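# Screw a fed screw into the red-taped housing corner

## Task

Take a screw from the screw feeder and drive it into the hole at the housing corner marked with red tape until it is tight. Tight means the screwdriver motor turned it in and stopped on its own (stopped_at_torque=1 in a result); after that the screw must not be turned or moved again. The other three holes must stay empty, and any screw tip left in one of them counts as failure. A screw that was pushed in rather than turned must be unscrewed fully and driven again. Once it is tight, release it and raise the screwdriver well clear above the screw head.

## Robot and tools

ROBOT. One six-joint arm carrying a powered screwdriver: a hex key inside a thin vacuum sleeve that can hold a screw on the key. The tool point is the hex key's tip when unloaded. The key points along the tool point's +z axis and can be pressed back up to 12 mm. A flat block juts about 9 cm from the last joint's axis toward the screwdriver's -y side and rotates with it, so watch its clearance.

FRAMES. Result poses use the scene frame: origin on the table top under the arm base, +z up, +y to the left when facing along +x. end_effector_position is in metres, end_effector_quat_wxyz is the orientation; velocities in m/s and rad/s. The base may be tilted, and printed positions get less accurate at long reach. Command offsets, in contrast, are in the tool point's own axes.

execute_actions(actions). actions is a list of up to 15 actions, run in order. Each action is a table of 1 to 15 rows; each row lasts one control step (1/30 s), and a short table repeats its final row until 15 steps (0.5 s) have passed. A row is 9 numbers in [-1, 1]: dx, dy, dz, rx, ry, rz, spindle, torque_limit, sleeve_vacuum. The first six are an offset of the tool point from its measured pose at the start of that action (for a call's first action, the last reported pose), in tool axes; every row refers back to that same start, not to the previous row. 1.0 equals 0.6 m or 180 degrees; rx, ry, rz form a single rotation vector. Each step the command is clipped to within 100 mm and 16 degrees of the measured pose, so far targets need several actions. An empty list just returns state and images.

TOOL NUMBERS. spindle: +1 spins the key clockwise at 500 rpm (drives in), -1 the reverse; full speed after 0.5 s. The motor keeps the last value across actions and while you think, and the arm does not track the screw then, so finish with spindle 0. torque_limit maps -1 to 0.3 N m and +1 to 1.2 N m linearly. sleeve_vacuum above 0.01 holds a screw; anything else lets it go. torque_limit and sleeve_vacuum persist until changed.

move(target, speed, stop_force, blocking). target is one 9-number row as above; its pose part is an offset from the pose in the last result that showed one, in tool axes; the tool numbers are sent at the start. The tool point follows a straight path, taking the shorter rotation. speed is in m/s, 0.002 to 0.5, default 0.25 (rotation up to twice that in rad/s); paths last 0.5 to 10 s. The path does not avoid obstacles, and the arm can lag, stray or overshoot speed. The arm is stiff: aiming even slightly into a firm surface can fault. stop_force (13 to 80 N, not in the first 0.2 s) ends the path when push against the motion rises that much; the arm backs up two steps and holds, though the press can briefly exceed it. Use it only with very low speed, not on rotating moves, and omit it when moving away from something you press on. blocking=false returns after 0.5 s while motion continues (not allowed with stop_force); then use wait or stop before new commands. The "move:" line reports the ending (done, contact, off_target, moving, held, fault) and limits (paced = pose clipped; held = some steps blocked, after which motion can surge).

wait(seconds): 0 to 10; holds the last command, returns early if a move ends. stop(): brakes a running move; the tool keeps its settings. zoom_image(camera, region): camera is cam_high (672x504), cam_low (672x504) or cam_wrist (616x616); region [x0, y0, x1, y1] in pixels from the top-left, at most 504 by 504. finished_scene(scene): ends the current scene irreversibly; pass its number.

RESULT LINES. "Hand target" is the pose the controller now drives toward. "pose unreachable" means the clearance check altered or blocked the command (a mount under the base counts as arm). screw_detected=1 when sleeve_vacuum_kpa exceeds 30, i.e. a head seals the sleeve. turns counts key turns since the start, clockwise positive. Wrist force and Wrist torque are in tool axes, pointing from a touched surface into the arm; expect up to about 5.5 N offset, noise around 3.4 N, saturation near 100 N. "no reading" is harmless.

SCREW PROCEDURE. Find the feeder and the red-taped corner in the images. Place the tool point on a screw's axis, 2 mm under the top of its head, vacuum on, and turn slowly with spindle between -0.2 and 0.2; negative engages without driving. Lift the screw, carry it above the marked hole, lower gently onto it. Drive with positive spindle while moving the tool along +z (into the screw) 0.7 mm per turn. The motor halts at 95% of torque_limit and stopped_at_torque reads 1; a positive spindle restarts only after 0.5 s at 0 or below. Then set spindle 0, vacuum off, and lift well above the head. Loosening never stops itself; if turns is not dropping, raise torque_limit.

AVOID. Contact torque at a joint's load limit (shoulder pan and lift 287, elbow 130, wrists 46.9 N m) or 150 N of outside force stops the arm for 10 s and drops the rest of the call. Motors warn at 70 °C and brake at 85 °C. Do not drop screws, slam, push hard, press screws in without turning, or knock anything off the table. Loose items may get nudged by outside pushes now and then.

Each tool is called after ">>>" as name(argument=value, ...) on one line, values as JSON.

## Session

>>> execute_actions(actions=[])

Scene clock: 0.00 s.
end_effector_position=(+0.4035, +0.2524, +0.3583) sleeve_vacuum_kpa=0 screw_detected=0 stopped_at_torque=0 turns=0.00 end_effector_quat_wxyz=(+0.267, +0.641, +0.667, -0.270) end_effector_velocity=(-0.001, -0.001, -0.000) end_effector_angular_velocity=(+0.001, +0.000, -0.002)
Joint positions: [-0.455 -2.118  2.163 -1.614 -1.572 -0.455]
Joint velocities: [-0.001  0.     0.001  0.001  0.     0.   ]
Wrist force (N, on the end effector, along its own x y z axes, offset not removed): no reading
Wrist torque (N m, same axes, about the end effector's origin, offset not removed): no reading
Hand target: +0.403, +0.252, +0.358; +0.267, +0.641, +0.667, -0.270

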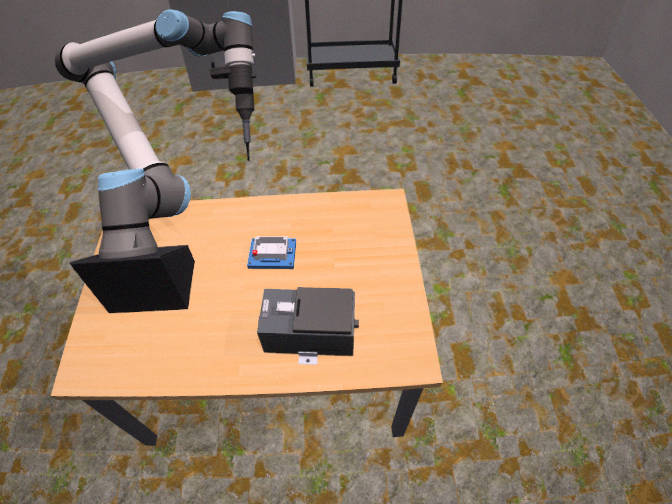

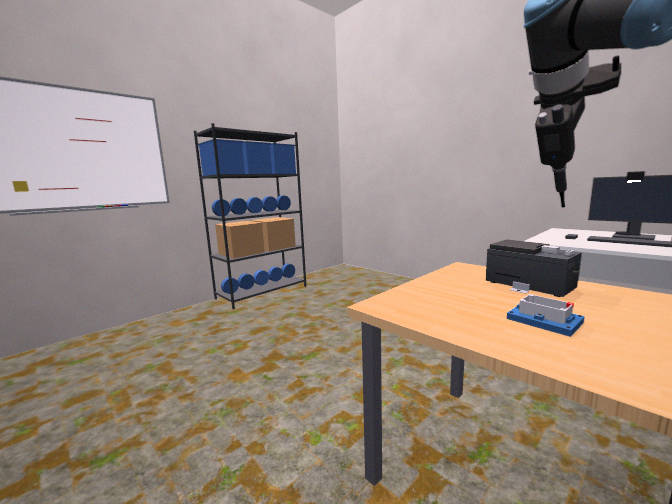

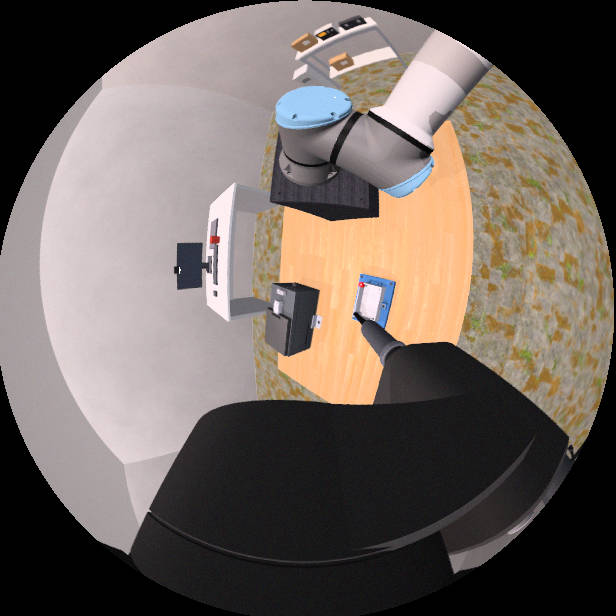

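>>> move(target=[-0.347,0.062,0.662,0,0.248,0,0,-0.3,1], speed=0.3)

>>> zoom_image(camera="cam_wrist", region=[290,250,410,370])

>>> zoom_image(camera="cam_high", region=[230,240,350,340])

Scene clock: 4.23 s.
end_effector_position=(+0.4524, -0.1724, +0.2206) sleeve_vacuum_kpa=14 screw_detected=0 stopped_at_torque=0 turns=0.00 end_effector_quat_wxyz=(-0.007, +0.695, +0.719, -0.006) end_effector_velocity=(-0.000, -0.002, -0.000) end_effector_angular_velocity=(+0.003, -0.000, -0.001)
Joint positions: [-1.09  -1.043  2.194 -2.001 -1.24  -1.216]
Joint velocities: [-0.002  0.005 -0.002  0.001  0.    -0.001]
Wrist force (N, on the end effector, along its own x y z axes, offset not removed): [2.0 -1.0 1.1]
Wrist torque (N m, same axes, about the end effector's origin, offset not removed): [-0.23 -0.46 0.01]
Hand target: +0.452, -0.172, +0.221; -0.007, +0.695, +0.719, -0.006
Off the commanded pose: 0.001 m, 0 deg.
move: done

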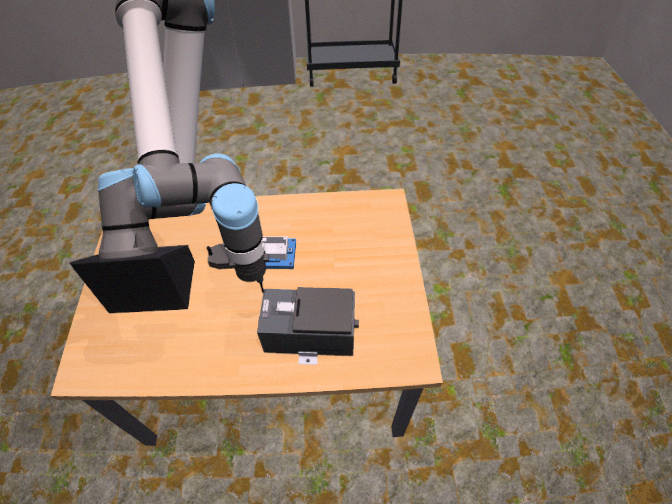

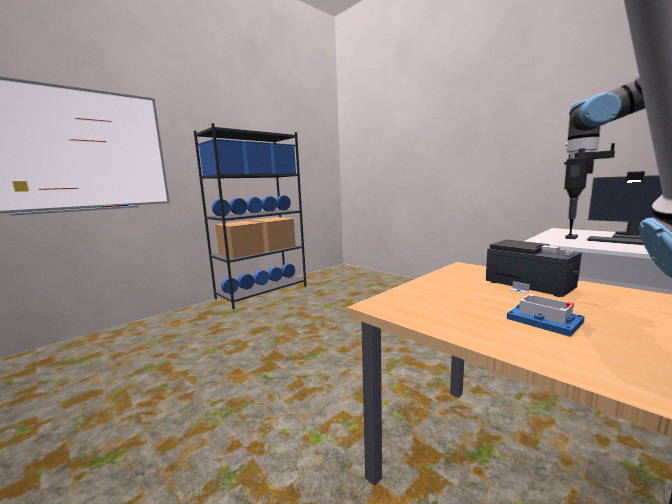

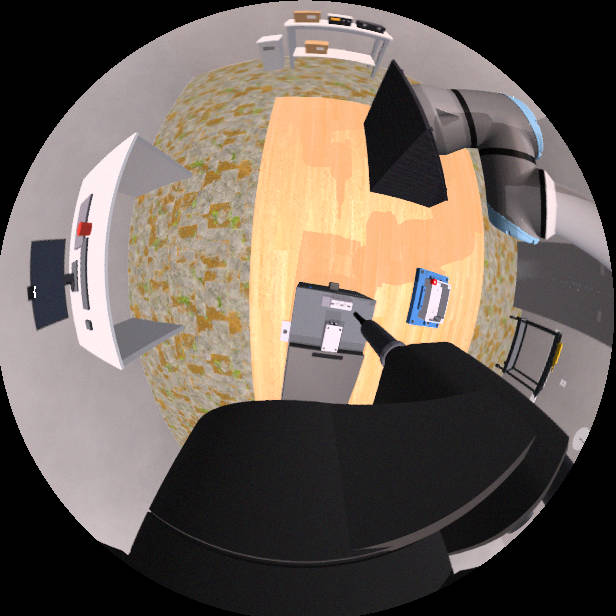

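Region (290, 250, 410, 370) of cam_wrist's 616x616 image, scaled by 4.200, with more detail than that image has.

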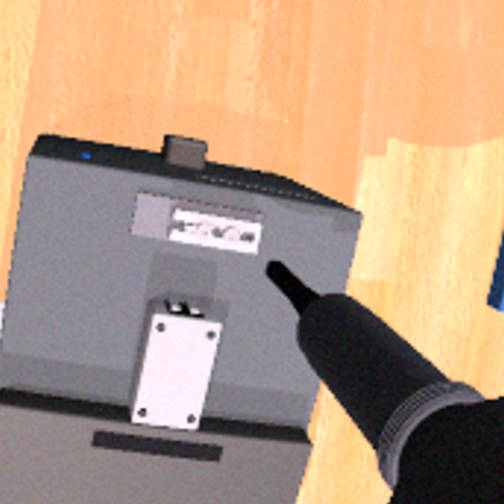

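Region (230, 240, 350, 340) of cam_high's 672x504 image, scaled by 4.200, with more detail than that image has.

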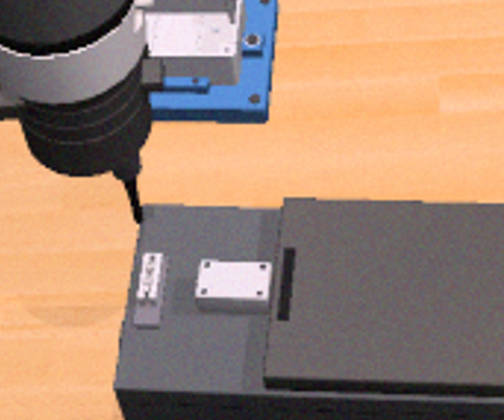

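>>> move(target=[0,0,0.055,0,0,0,0,-0.3,1], speed=0.1)

>>> zoom_image(camera="cam_wrist", region=[320,280,380,340])

>>> zoom_image(camera="cam_high", region=[245,275,295,325])

Scene clock: 6.57 s.
end_effector_position=(+0.4518, -0.1723, +0.1877) sleeve_vacuum_kpa=14 screw_detected=0 stopped_at_torque=0 turns=0.00 end_effector_quat_wxyz=(-0.007, +0.695, +0.719, -0.006) end_effector_velocity=(-0.000, -0.000, -0.002) end_effector_angular_velocity=(+0.001, +0.001, -0.000)
Joint positions: [-1.073 -1.012  2.227 -2.07  -1.229 -1.202]
Joint velocities: [ 0.001  0.003  0.001 -0.004  0.     0.001]
Wrist force (N, on the end effector, along its own x y z axes, offset not removed): [3.8 -1.2 2.8]
Wrist torque (N m, same axes, about the end effector's origin, offset not removed): [-0.39 -0.82 -0.01]
Hand target: +0.452, -0.172, +0.188; -0.007, +0.695, +0.719, -0.006
Off the commanded pose: 0.000 m, 0 deg.
move: done

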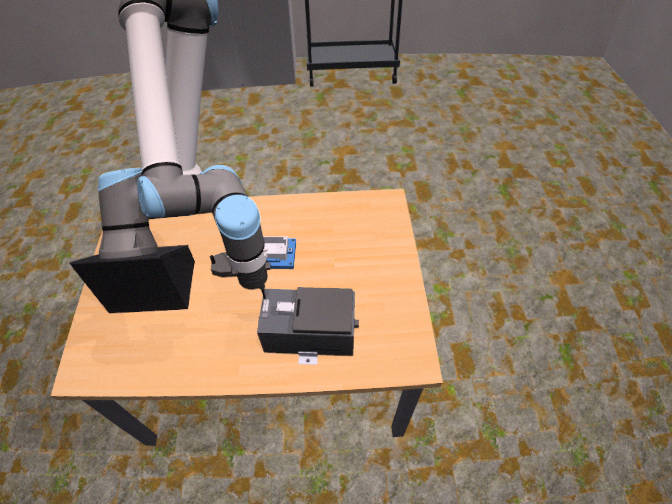

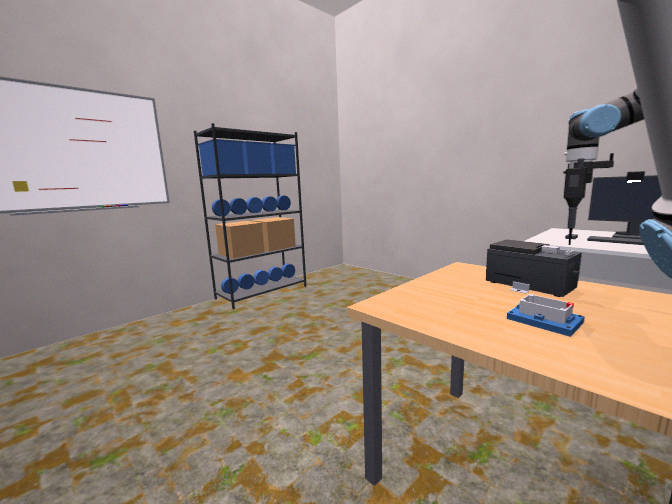

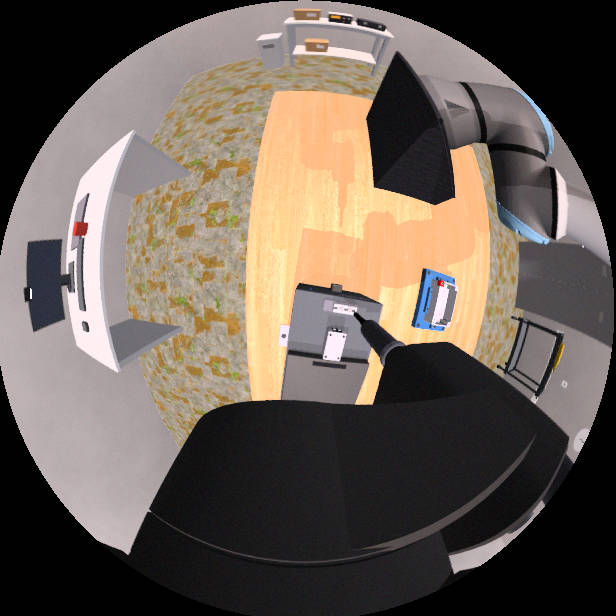

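Region (320, 280, 380, 340) of cam_wrist's 616x616 image, scaled by 8.400, with more detail than that image has.

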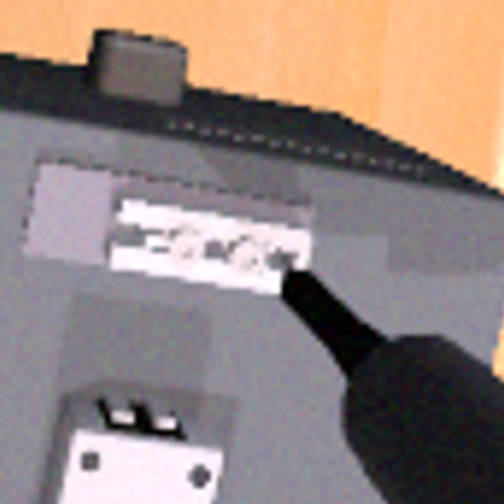

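Region (245, 275, 295, 325) of cam_high's 672x504 image, scaled by 10.080, with more detail than that image has.

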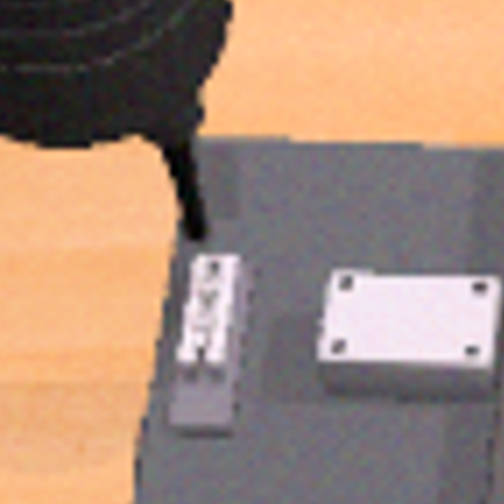

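>>> move(target=[-0.008,-0.004,0.02,0,0,0,0,-0.3,1], speed=0.04)

>>> zoom_image(camera="cam_wrist", region=[335,290,375,330])

>>> zoom_image(camera="cam_high", region=[250,285,285,320])

Scene clock: 8.50 s.
end_effector_position=(+0.4494, -0.1772, +0.1758) sleeve_vacuum_kpa=14 screw_detected=0 stopped_at_torque=0 turns=0.00 end_effector_quat_wxyz=(-0.007, +0.695, +0.719, -0.006) end_effector_velocity=(-0.001, +0.000, -0.001) end_effector_angular_velocity=(+0.002, -0.000, -0.002)
Joint positions: [-1.072 -0.993  2.237 -2.099 -1.229 -1.202]
Joint velocities: [-0.002  0.001  0.002 -0.    -0.     0.   ]
Wrist force (N, on the end effector, along its own x y z axes, offset not removed): [1.3 -2.5 3.6]
Wrist torque (N m, same axes, about the end effector's origin, offset not removed): [-0.70 -0.03 0.17]
Hand target: +0.449, -0.177, +0.176; -0.007, +0.695, +0.719, -0.006
Off the commanded pose: 0.000 m, 0 deg.
move: done

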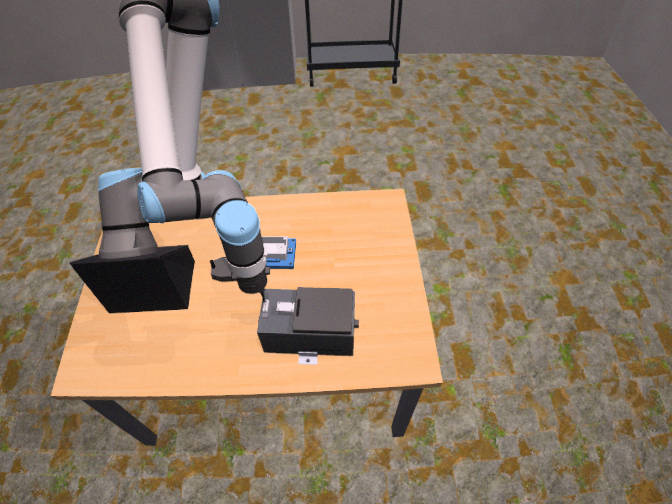

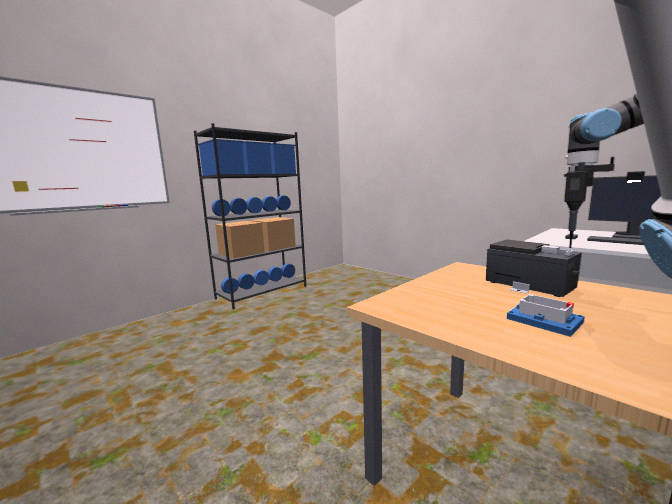

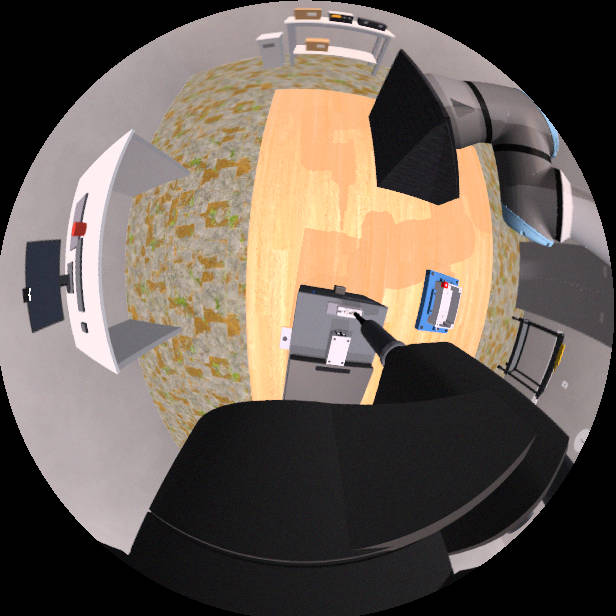

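Region (335, 290, 375, 330) of cam_wrist's 616x616 image, scaled by 12.600, with more detail than that image has.

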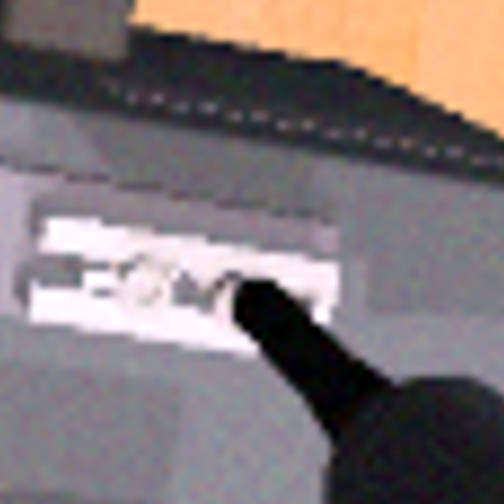

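Region (250, 285, 285, 320) of cam_high's 672x504 image, scaled by 14.400, with more detail than that image has.

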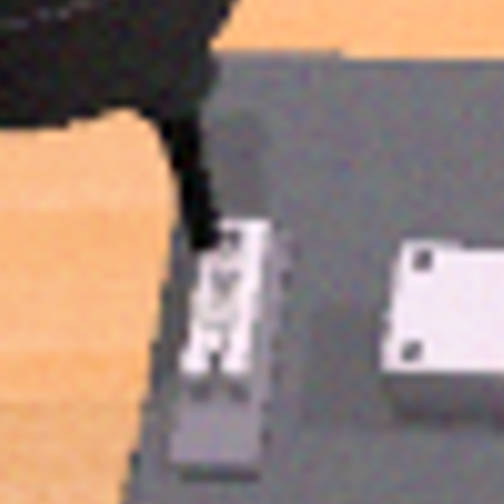

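>>> move(target=[0,0,0.017,0,0,0,-0.2,-0.3,1], speed=0.004)

>>> execute_actions(actions=[[[0,0,0,0,0,0,0,-0.3,1]]])

>>> zoom_image(camera="cam_wrist", region=[335,290,375,330])

Scene clock: 12.83 s.
end_effector_position=(+0.4492, -0.1772, +0.1657) sleeve_vacuum_kpa=14 screw_detected=0 stopped_at_torque=0 turns=-4.50 end_effector_quat_wxyz=(-0.007, +0.695, +0.719, -0.006) end_effector_velocity=(-0.000, +0.001, -0.001) end_effector_angular_velocity=(-0.000, +0.002, +0.000)
Joint positions: [-1.067 -0.982  2.246 -2.121 -1.225 -1.197]
Joint velocities: [ 0.001 -0.     0.001 -0.    -0.001  0.   ]
Wrist force (N, on the end effector, along its own x y z axes, offset not removed): [1.0 -2.4 -0.7]
Wrist torque (N m, same axes, about the end effector's origin, offset not removed): [-0.75 -0.16 0.09]
Hand target: +0.449, -0.177, +0.166; -0.007, +0.695, +0.719, -0.006
Off the commanded pose: 0.000 m, 0 deg.
move: done

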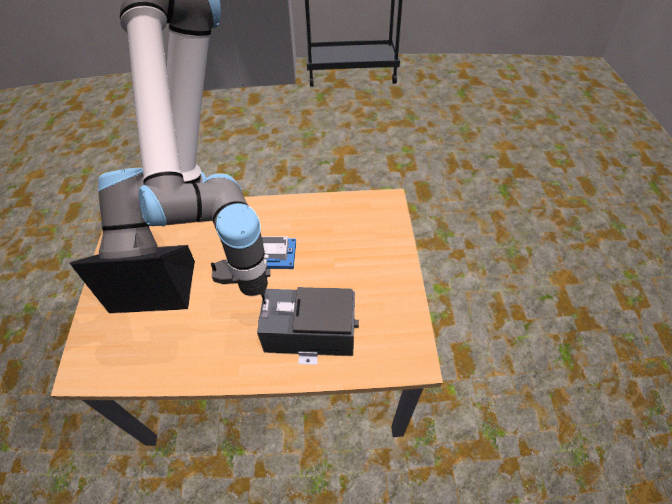

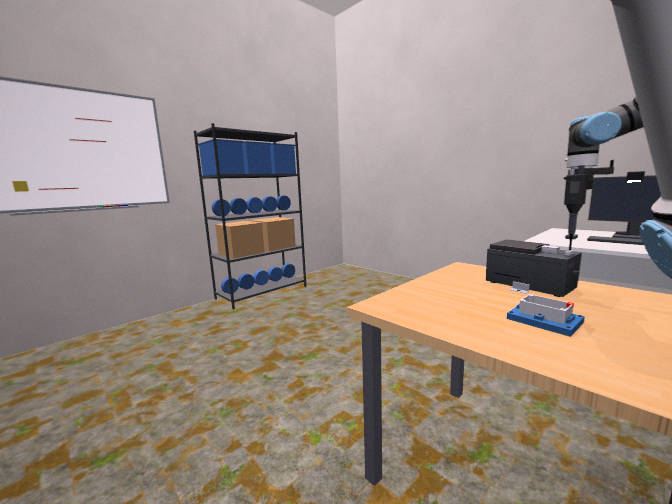

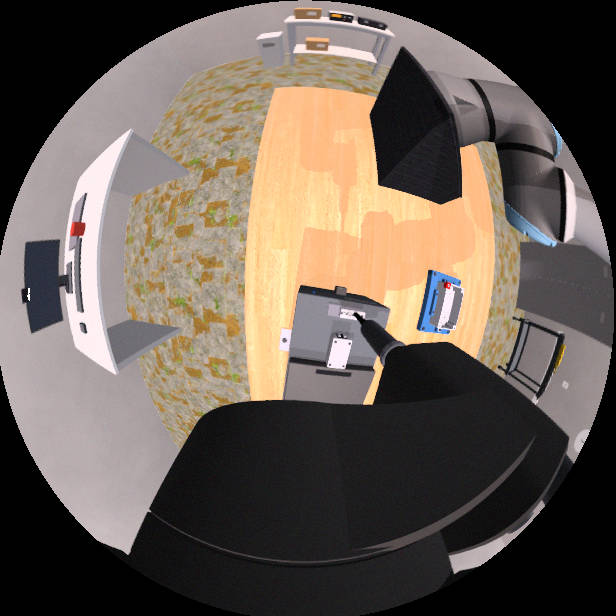

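Scene clock: 13.33 s.
end_effector_position=(+0.4492, -0.1772, +0.1657) sleeve_vacuum_kpa=14 screw_detected=0 stopped_at_torque=0 turns=-4.50 end_effector_quat_wxyz=(-0.007, +0.695, +0.719, -0.006) end_effector_velocity=(-0.000, +0.001, -0.001) end_effector_angular_velocity=(+0.001, +0.000, +0.000)
Joint positions: [-1.067 -0.982  2.246 -2.121 -1.225 -1.197]
Joint velocities: [ 0.001  0.001  0.001 -0.001  0.001  0.   ]
Wrist force (N, on the end effector, along its own x y z axes, offset not removed): [2.0 -0.2 -2.0]
Wrist torque (N m, same axes, about the end effector's origin, offset not removed): [-0.17 -0.61 -0.02]
Hand target: +0.449, -0.177, +0.166; -0.007, +0.695, +0.719, -0.006
Off the commanded pose: 0.000 m, 0 deg.

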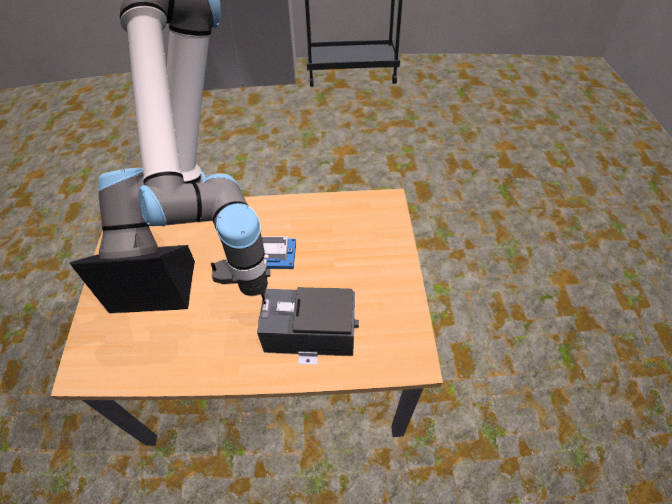

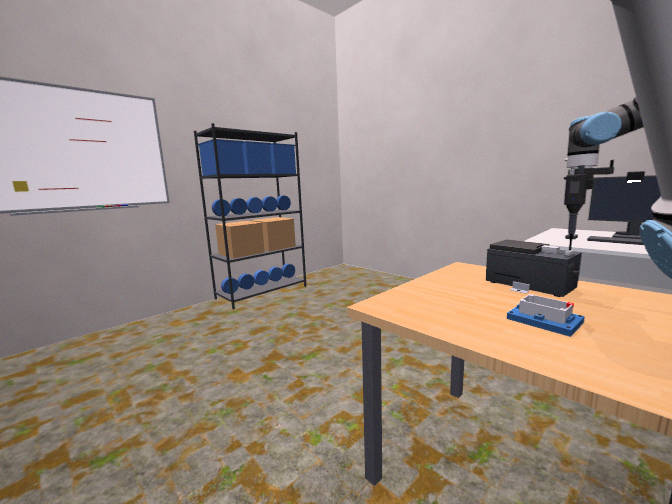

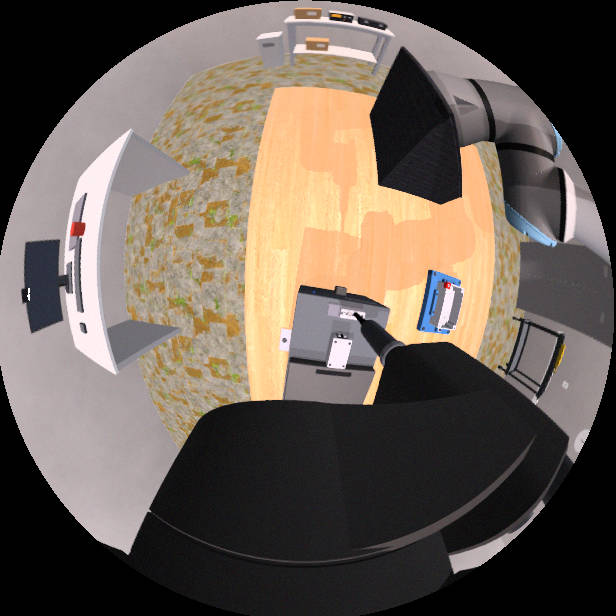

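Region (335, 290, 375, 330) of cam_wrist's 616x616 image, scaled by 12.600, with more detail than that image has.

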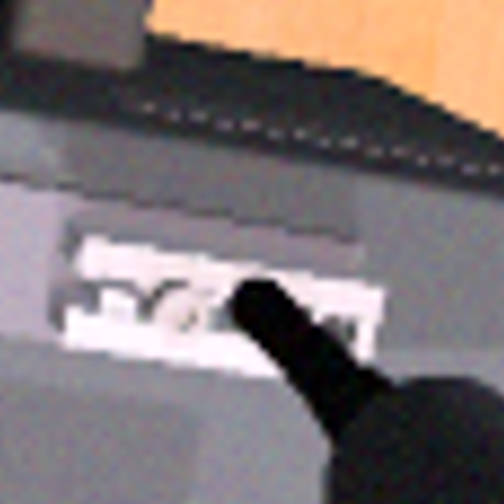

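>>> move(target=[0,0,-0.011,0,0,0,0,-0.3,1], speed=0.03)

>>> move(target=[0.002,0.0045,0,0,0,0,0,-0.3,1], speed=0.03)

>>> zoom_image(camera="cam_wrist", region=[335,290,375,330])

Scene clock: 16.83 s.
end_effector_position=(+0.4493, -0.1772, +0.1722) sleeve_vacuum_kpa=14 screw_detected=0 stopped_at_torque=0 turns=-4.50 end_effector_quat_wxyz=(-0.007, +0.695, +0.719, -0.006) end_effector_velocity=(+0.000, -0.001, +0.002) end_effector_angular_velocity=(-0.001, +0.001, +0.000)
Joint positions: [-1.07  -0.989  2.24  -2.107 -1.227 -1.2  ]
Joint velocities: [-0.001  0.001 -0.004  0.003 -0.001 -0.001]
Wrist force (N, on the end effector, along its own x y z axes, offset not removed): [2.7 -2.5 3.0]
Wrist torque (N m, same axes, about the end effector's origin, offset not removed): [-0.77 -0.50 0.19]
Hand target: +0.449, -0.177, +0.172; -0.007, +0.695, +0.719, -0.006
Off the commanded pose: 0.000 m, 0 deg.
move: done

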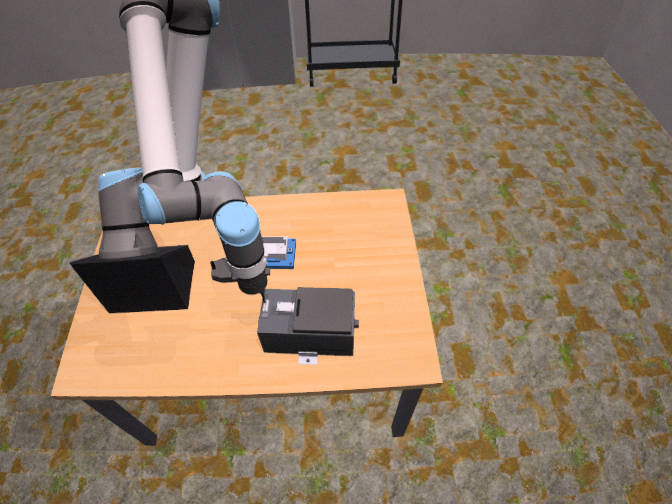

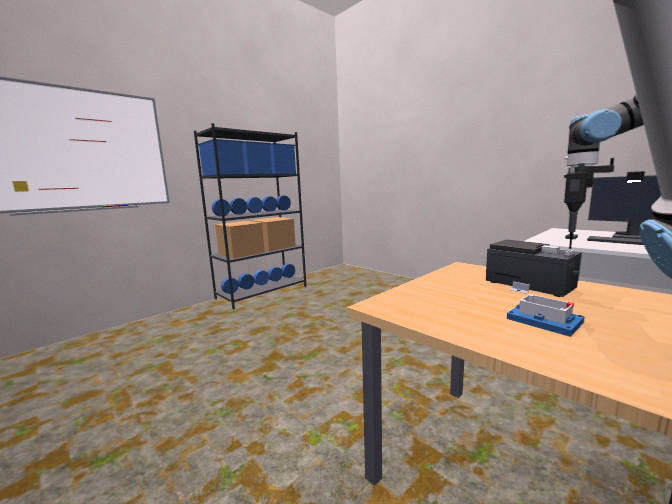

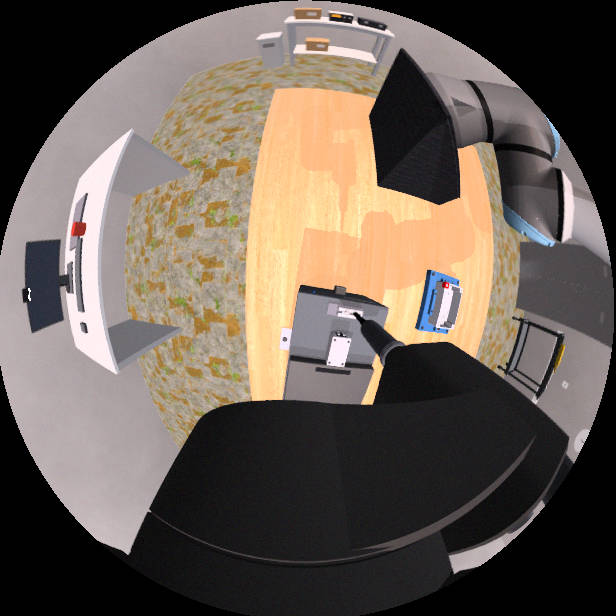

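Scene clock: 17.53 s.
end_effector_position=(+0.4520, -0.1759, +0.1721) sleeve_vacuum_kpa=14 screw_detected=0 stopped_at_torque=0 turns=-4.50 end_effector_quat_wxyz=(-0.007, +0.695, +0.719, -0.006) end_effector_velocity=(+0.002, -0.000, +0.000) end_effector_angular_velocity=(-0.003, -0.001, +0.002)
Joint positions: [-1.066 -0.989  2.238 -2.105 -1.224 -1.196]
Joint velocities: [ 0.002 -0.001 -0.001 -0.002  0.001  0.001]
Wrist force (N, on the end effector, along its own x y z axes, offset not removed): [1.4 -1.5 3.2]
Wrist torque (N m, same axes, about the end effector's origin, offset not removed): [-0.47 -0.10 0.07]
Hand target: +0.452, -0.176, +0.172; -0.007, +0.695, +0.719, -0.006
Off the commanded pose: 0.000 m, 0 deg.
move: done

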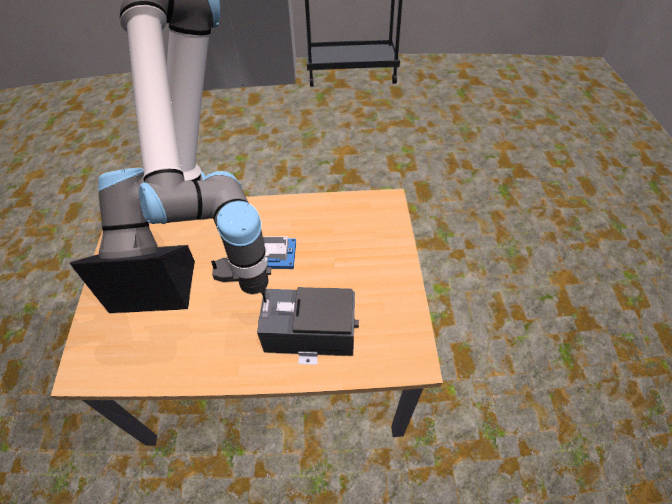

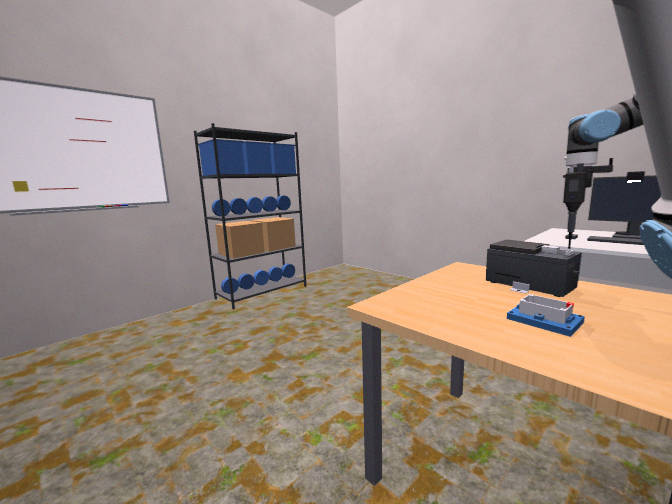

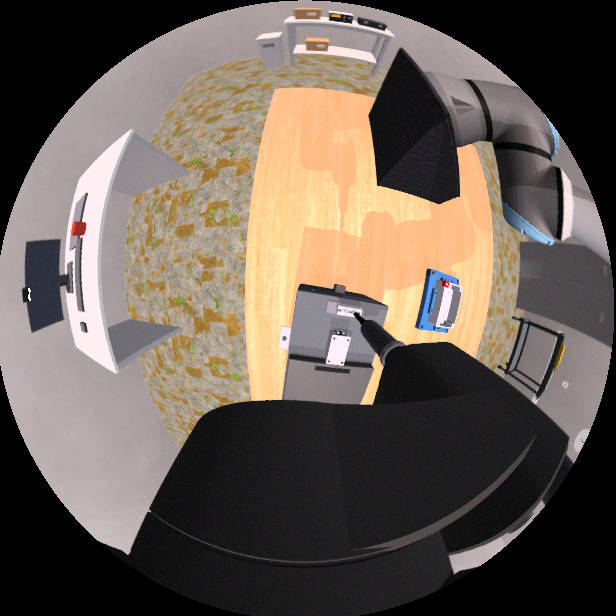

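Region (335, 290, 375, 330) of cam_wrist's 616x616 image, scaled by 12.600, with more detail than that image has.

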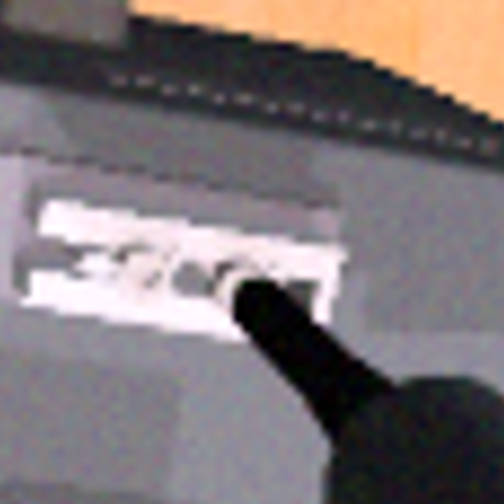

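>>> move(target=[-0.001,0,0.011,0,0,0,-0.2,-0.3,1], speed=0.004)

>>> execute_actions(actions=[[[0,0,0,0,0,0,0,-0.3,1]]])

>>> zoom_image(camera="cam_wrist", region=[335,290,375,330])

Scene clock: 20.43 s.
end_effector_position=(+0.4519, -0.1765, +0.1656) sleeve_vacuum_kpa=38 screw_detected=1 stopped_at_torque=0 turns=-7.55 end_effector_quat_wxyz=(-0.007, +0.695, +0.719, -0.006) end_effector_velocity=(+0.000, -0.000, -0.001) end_effector_angular_velocity=(-0.000, +0.001, +0.000)
Joint positions: [-1.063 -0.981  2.243 -2.12  -1.222 -1.194]
Joint velocities: [ 0.001  0.001 -0.    -0.001 -0.     0.   ]
Wrist force (N, on the end effector, along its own x y z axes, offset not removed): [1.0 -3.3 -1.1]
Wrist torque (N m, same axes, about the end effector's origin, offset not removed): [-1.00 -0.20 0.18]
Hand target: +0.452, -0.176, +0.166; -0.007, +0.695, +0.719, -0.006
Off the commanded pose: 0.000 m, 0 deg.
move: done

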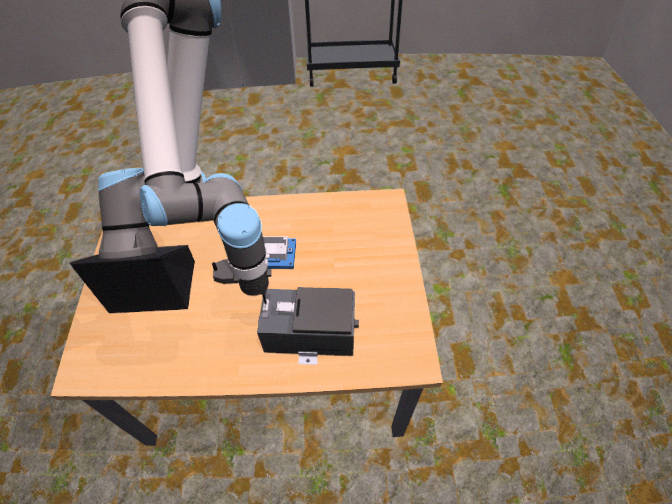

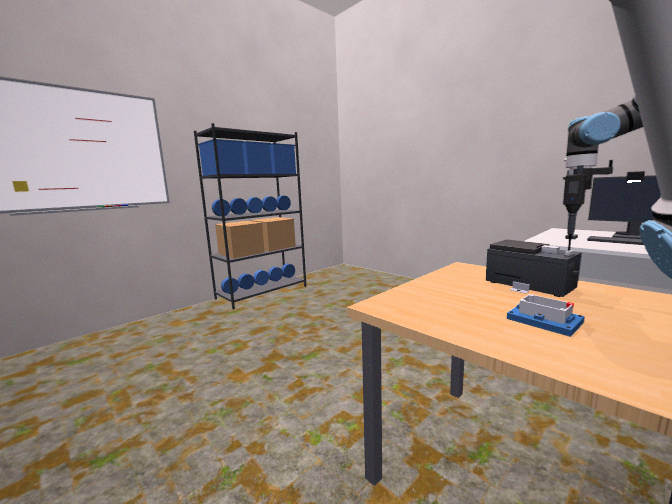

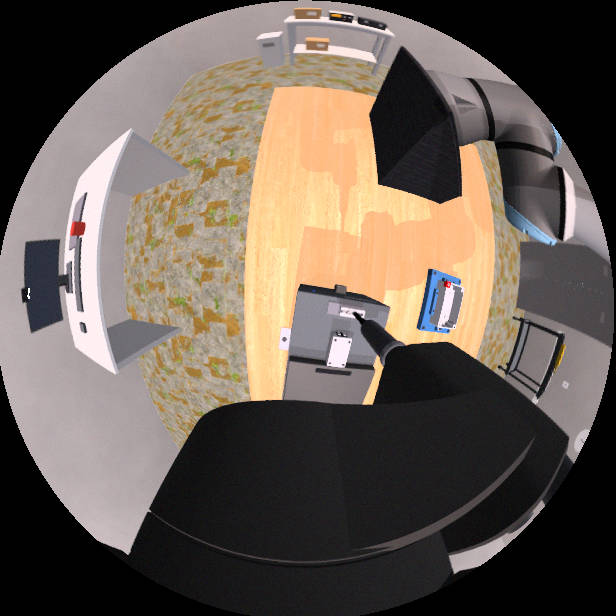

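Scene clock: 20.93 s.
end_effector_position=(+0.4519, -0.1765, +0.1656) sleeve_vacuum_kpa=38 screw_detected=1 stopped_at_torque=0 turns=-7.55 end_effector_quat_wxyz=(-0.007, +0.695, +0.719, -0.006) end_effector_velocity=(-0.000, -0.001, +0.001) end_effector_angular_velocity=(-0.001, -0.001, -0.001)
Joint positions: [-1.063 -0.981  2.243 -2.12  -1.222 -1.194]
Joint velocities: [-0.002  0.    -0.    -0.    -0.     0.   ]
Wrist force (N, on the end effector, along its own x y z axes, offset not removed): [2.5 -2.8 -1.3]
Wrist torque (N m, same axes, about the end effector's origin, offset not removed): [-0.84 -0.69 0.21]
Hand target: +0.452, -0.177, +0.166; -0.007, +0.695, +0.719, -0.006
Off the commanded pose: 0.000 m, 0 deg.

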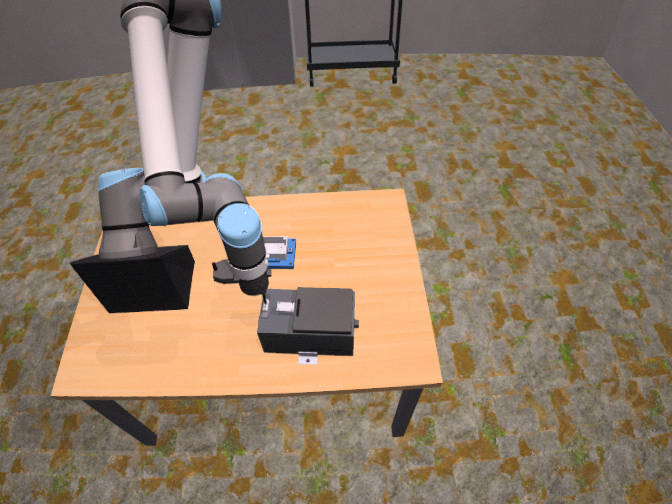

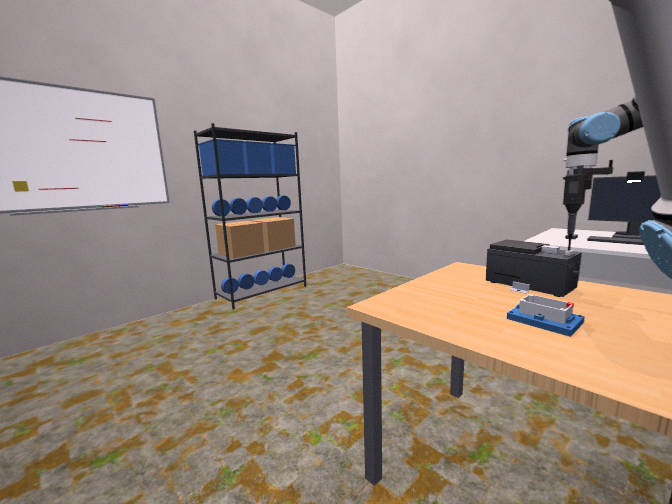

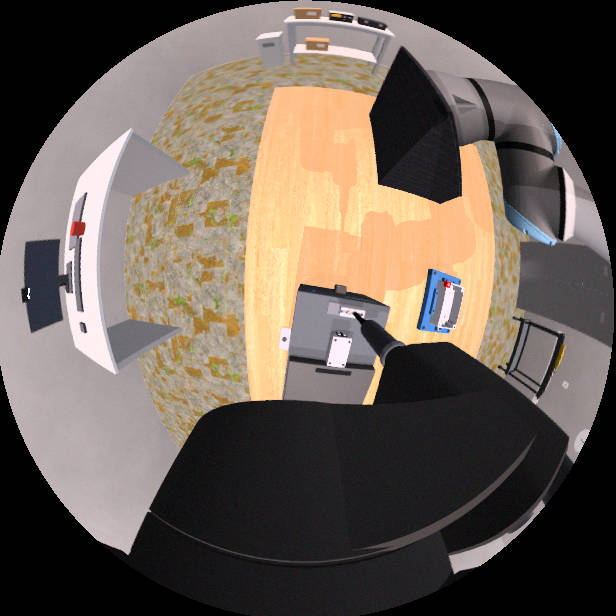

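Region (335, 290, 375, 330) of cam_wrist's 616x616 image, scaled by 12.600, with more detail than that image has.

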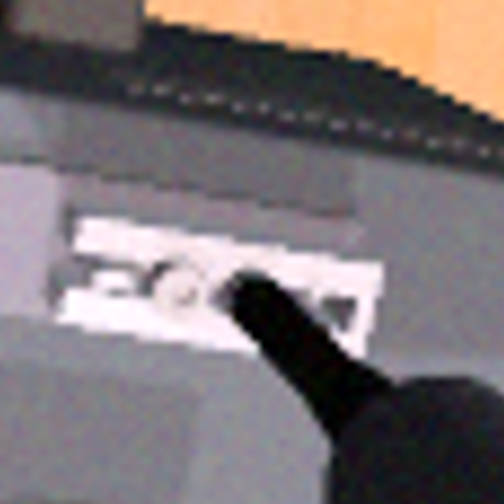

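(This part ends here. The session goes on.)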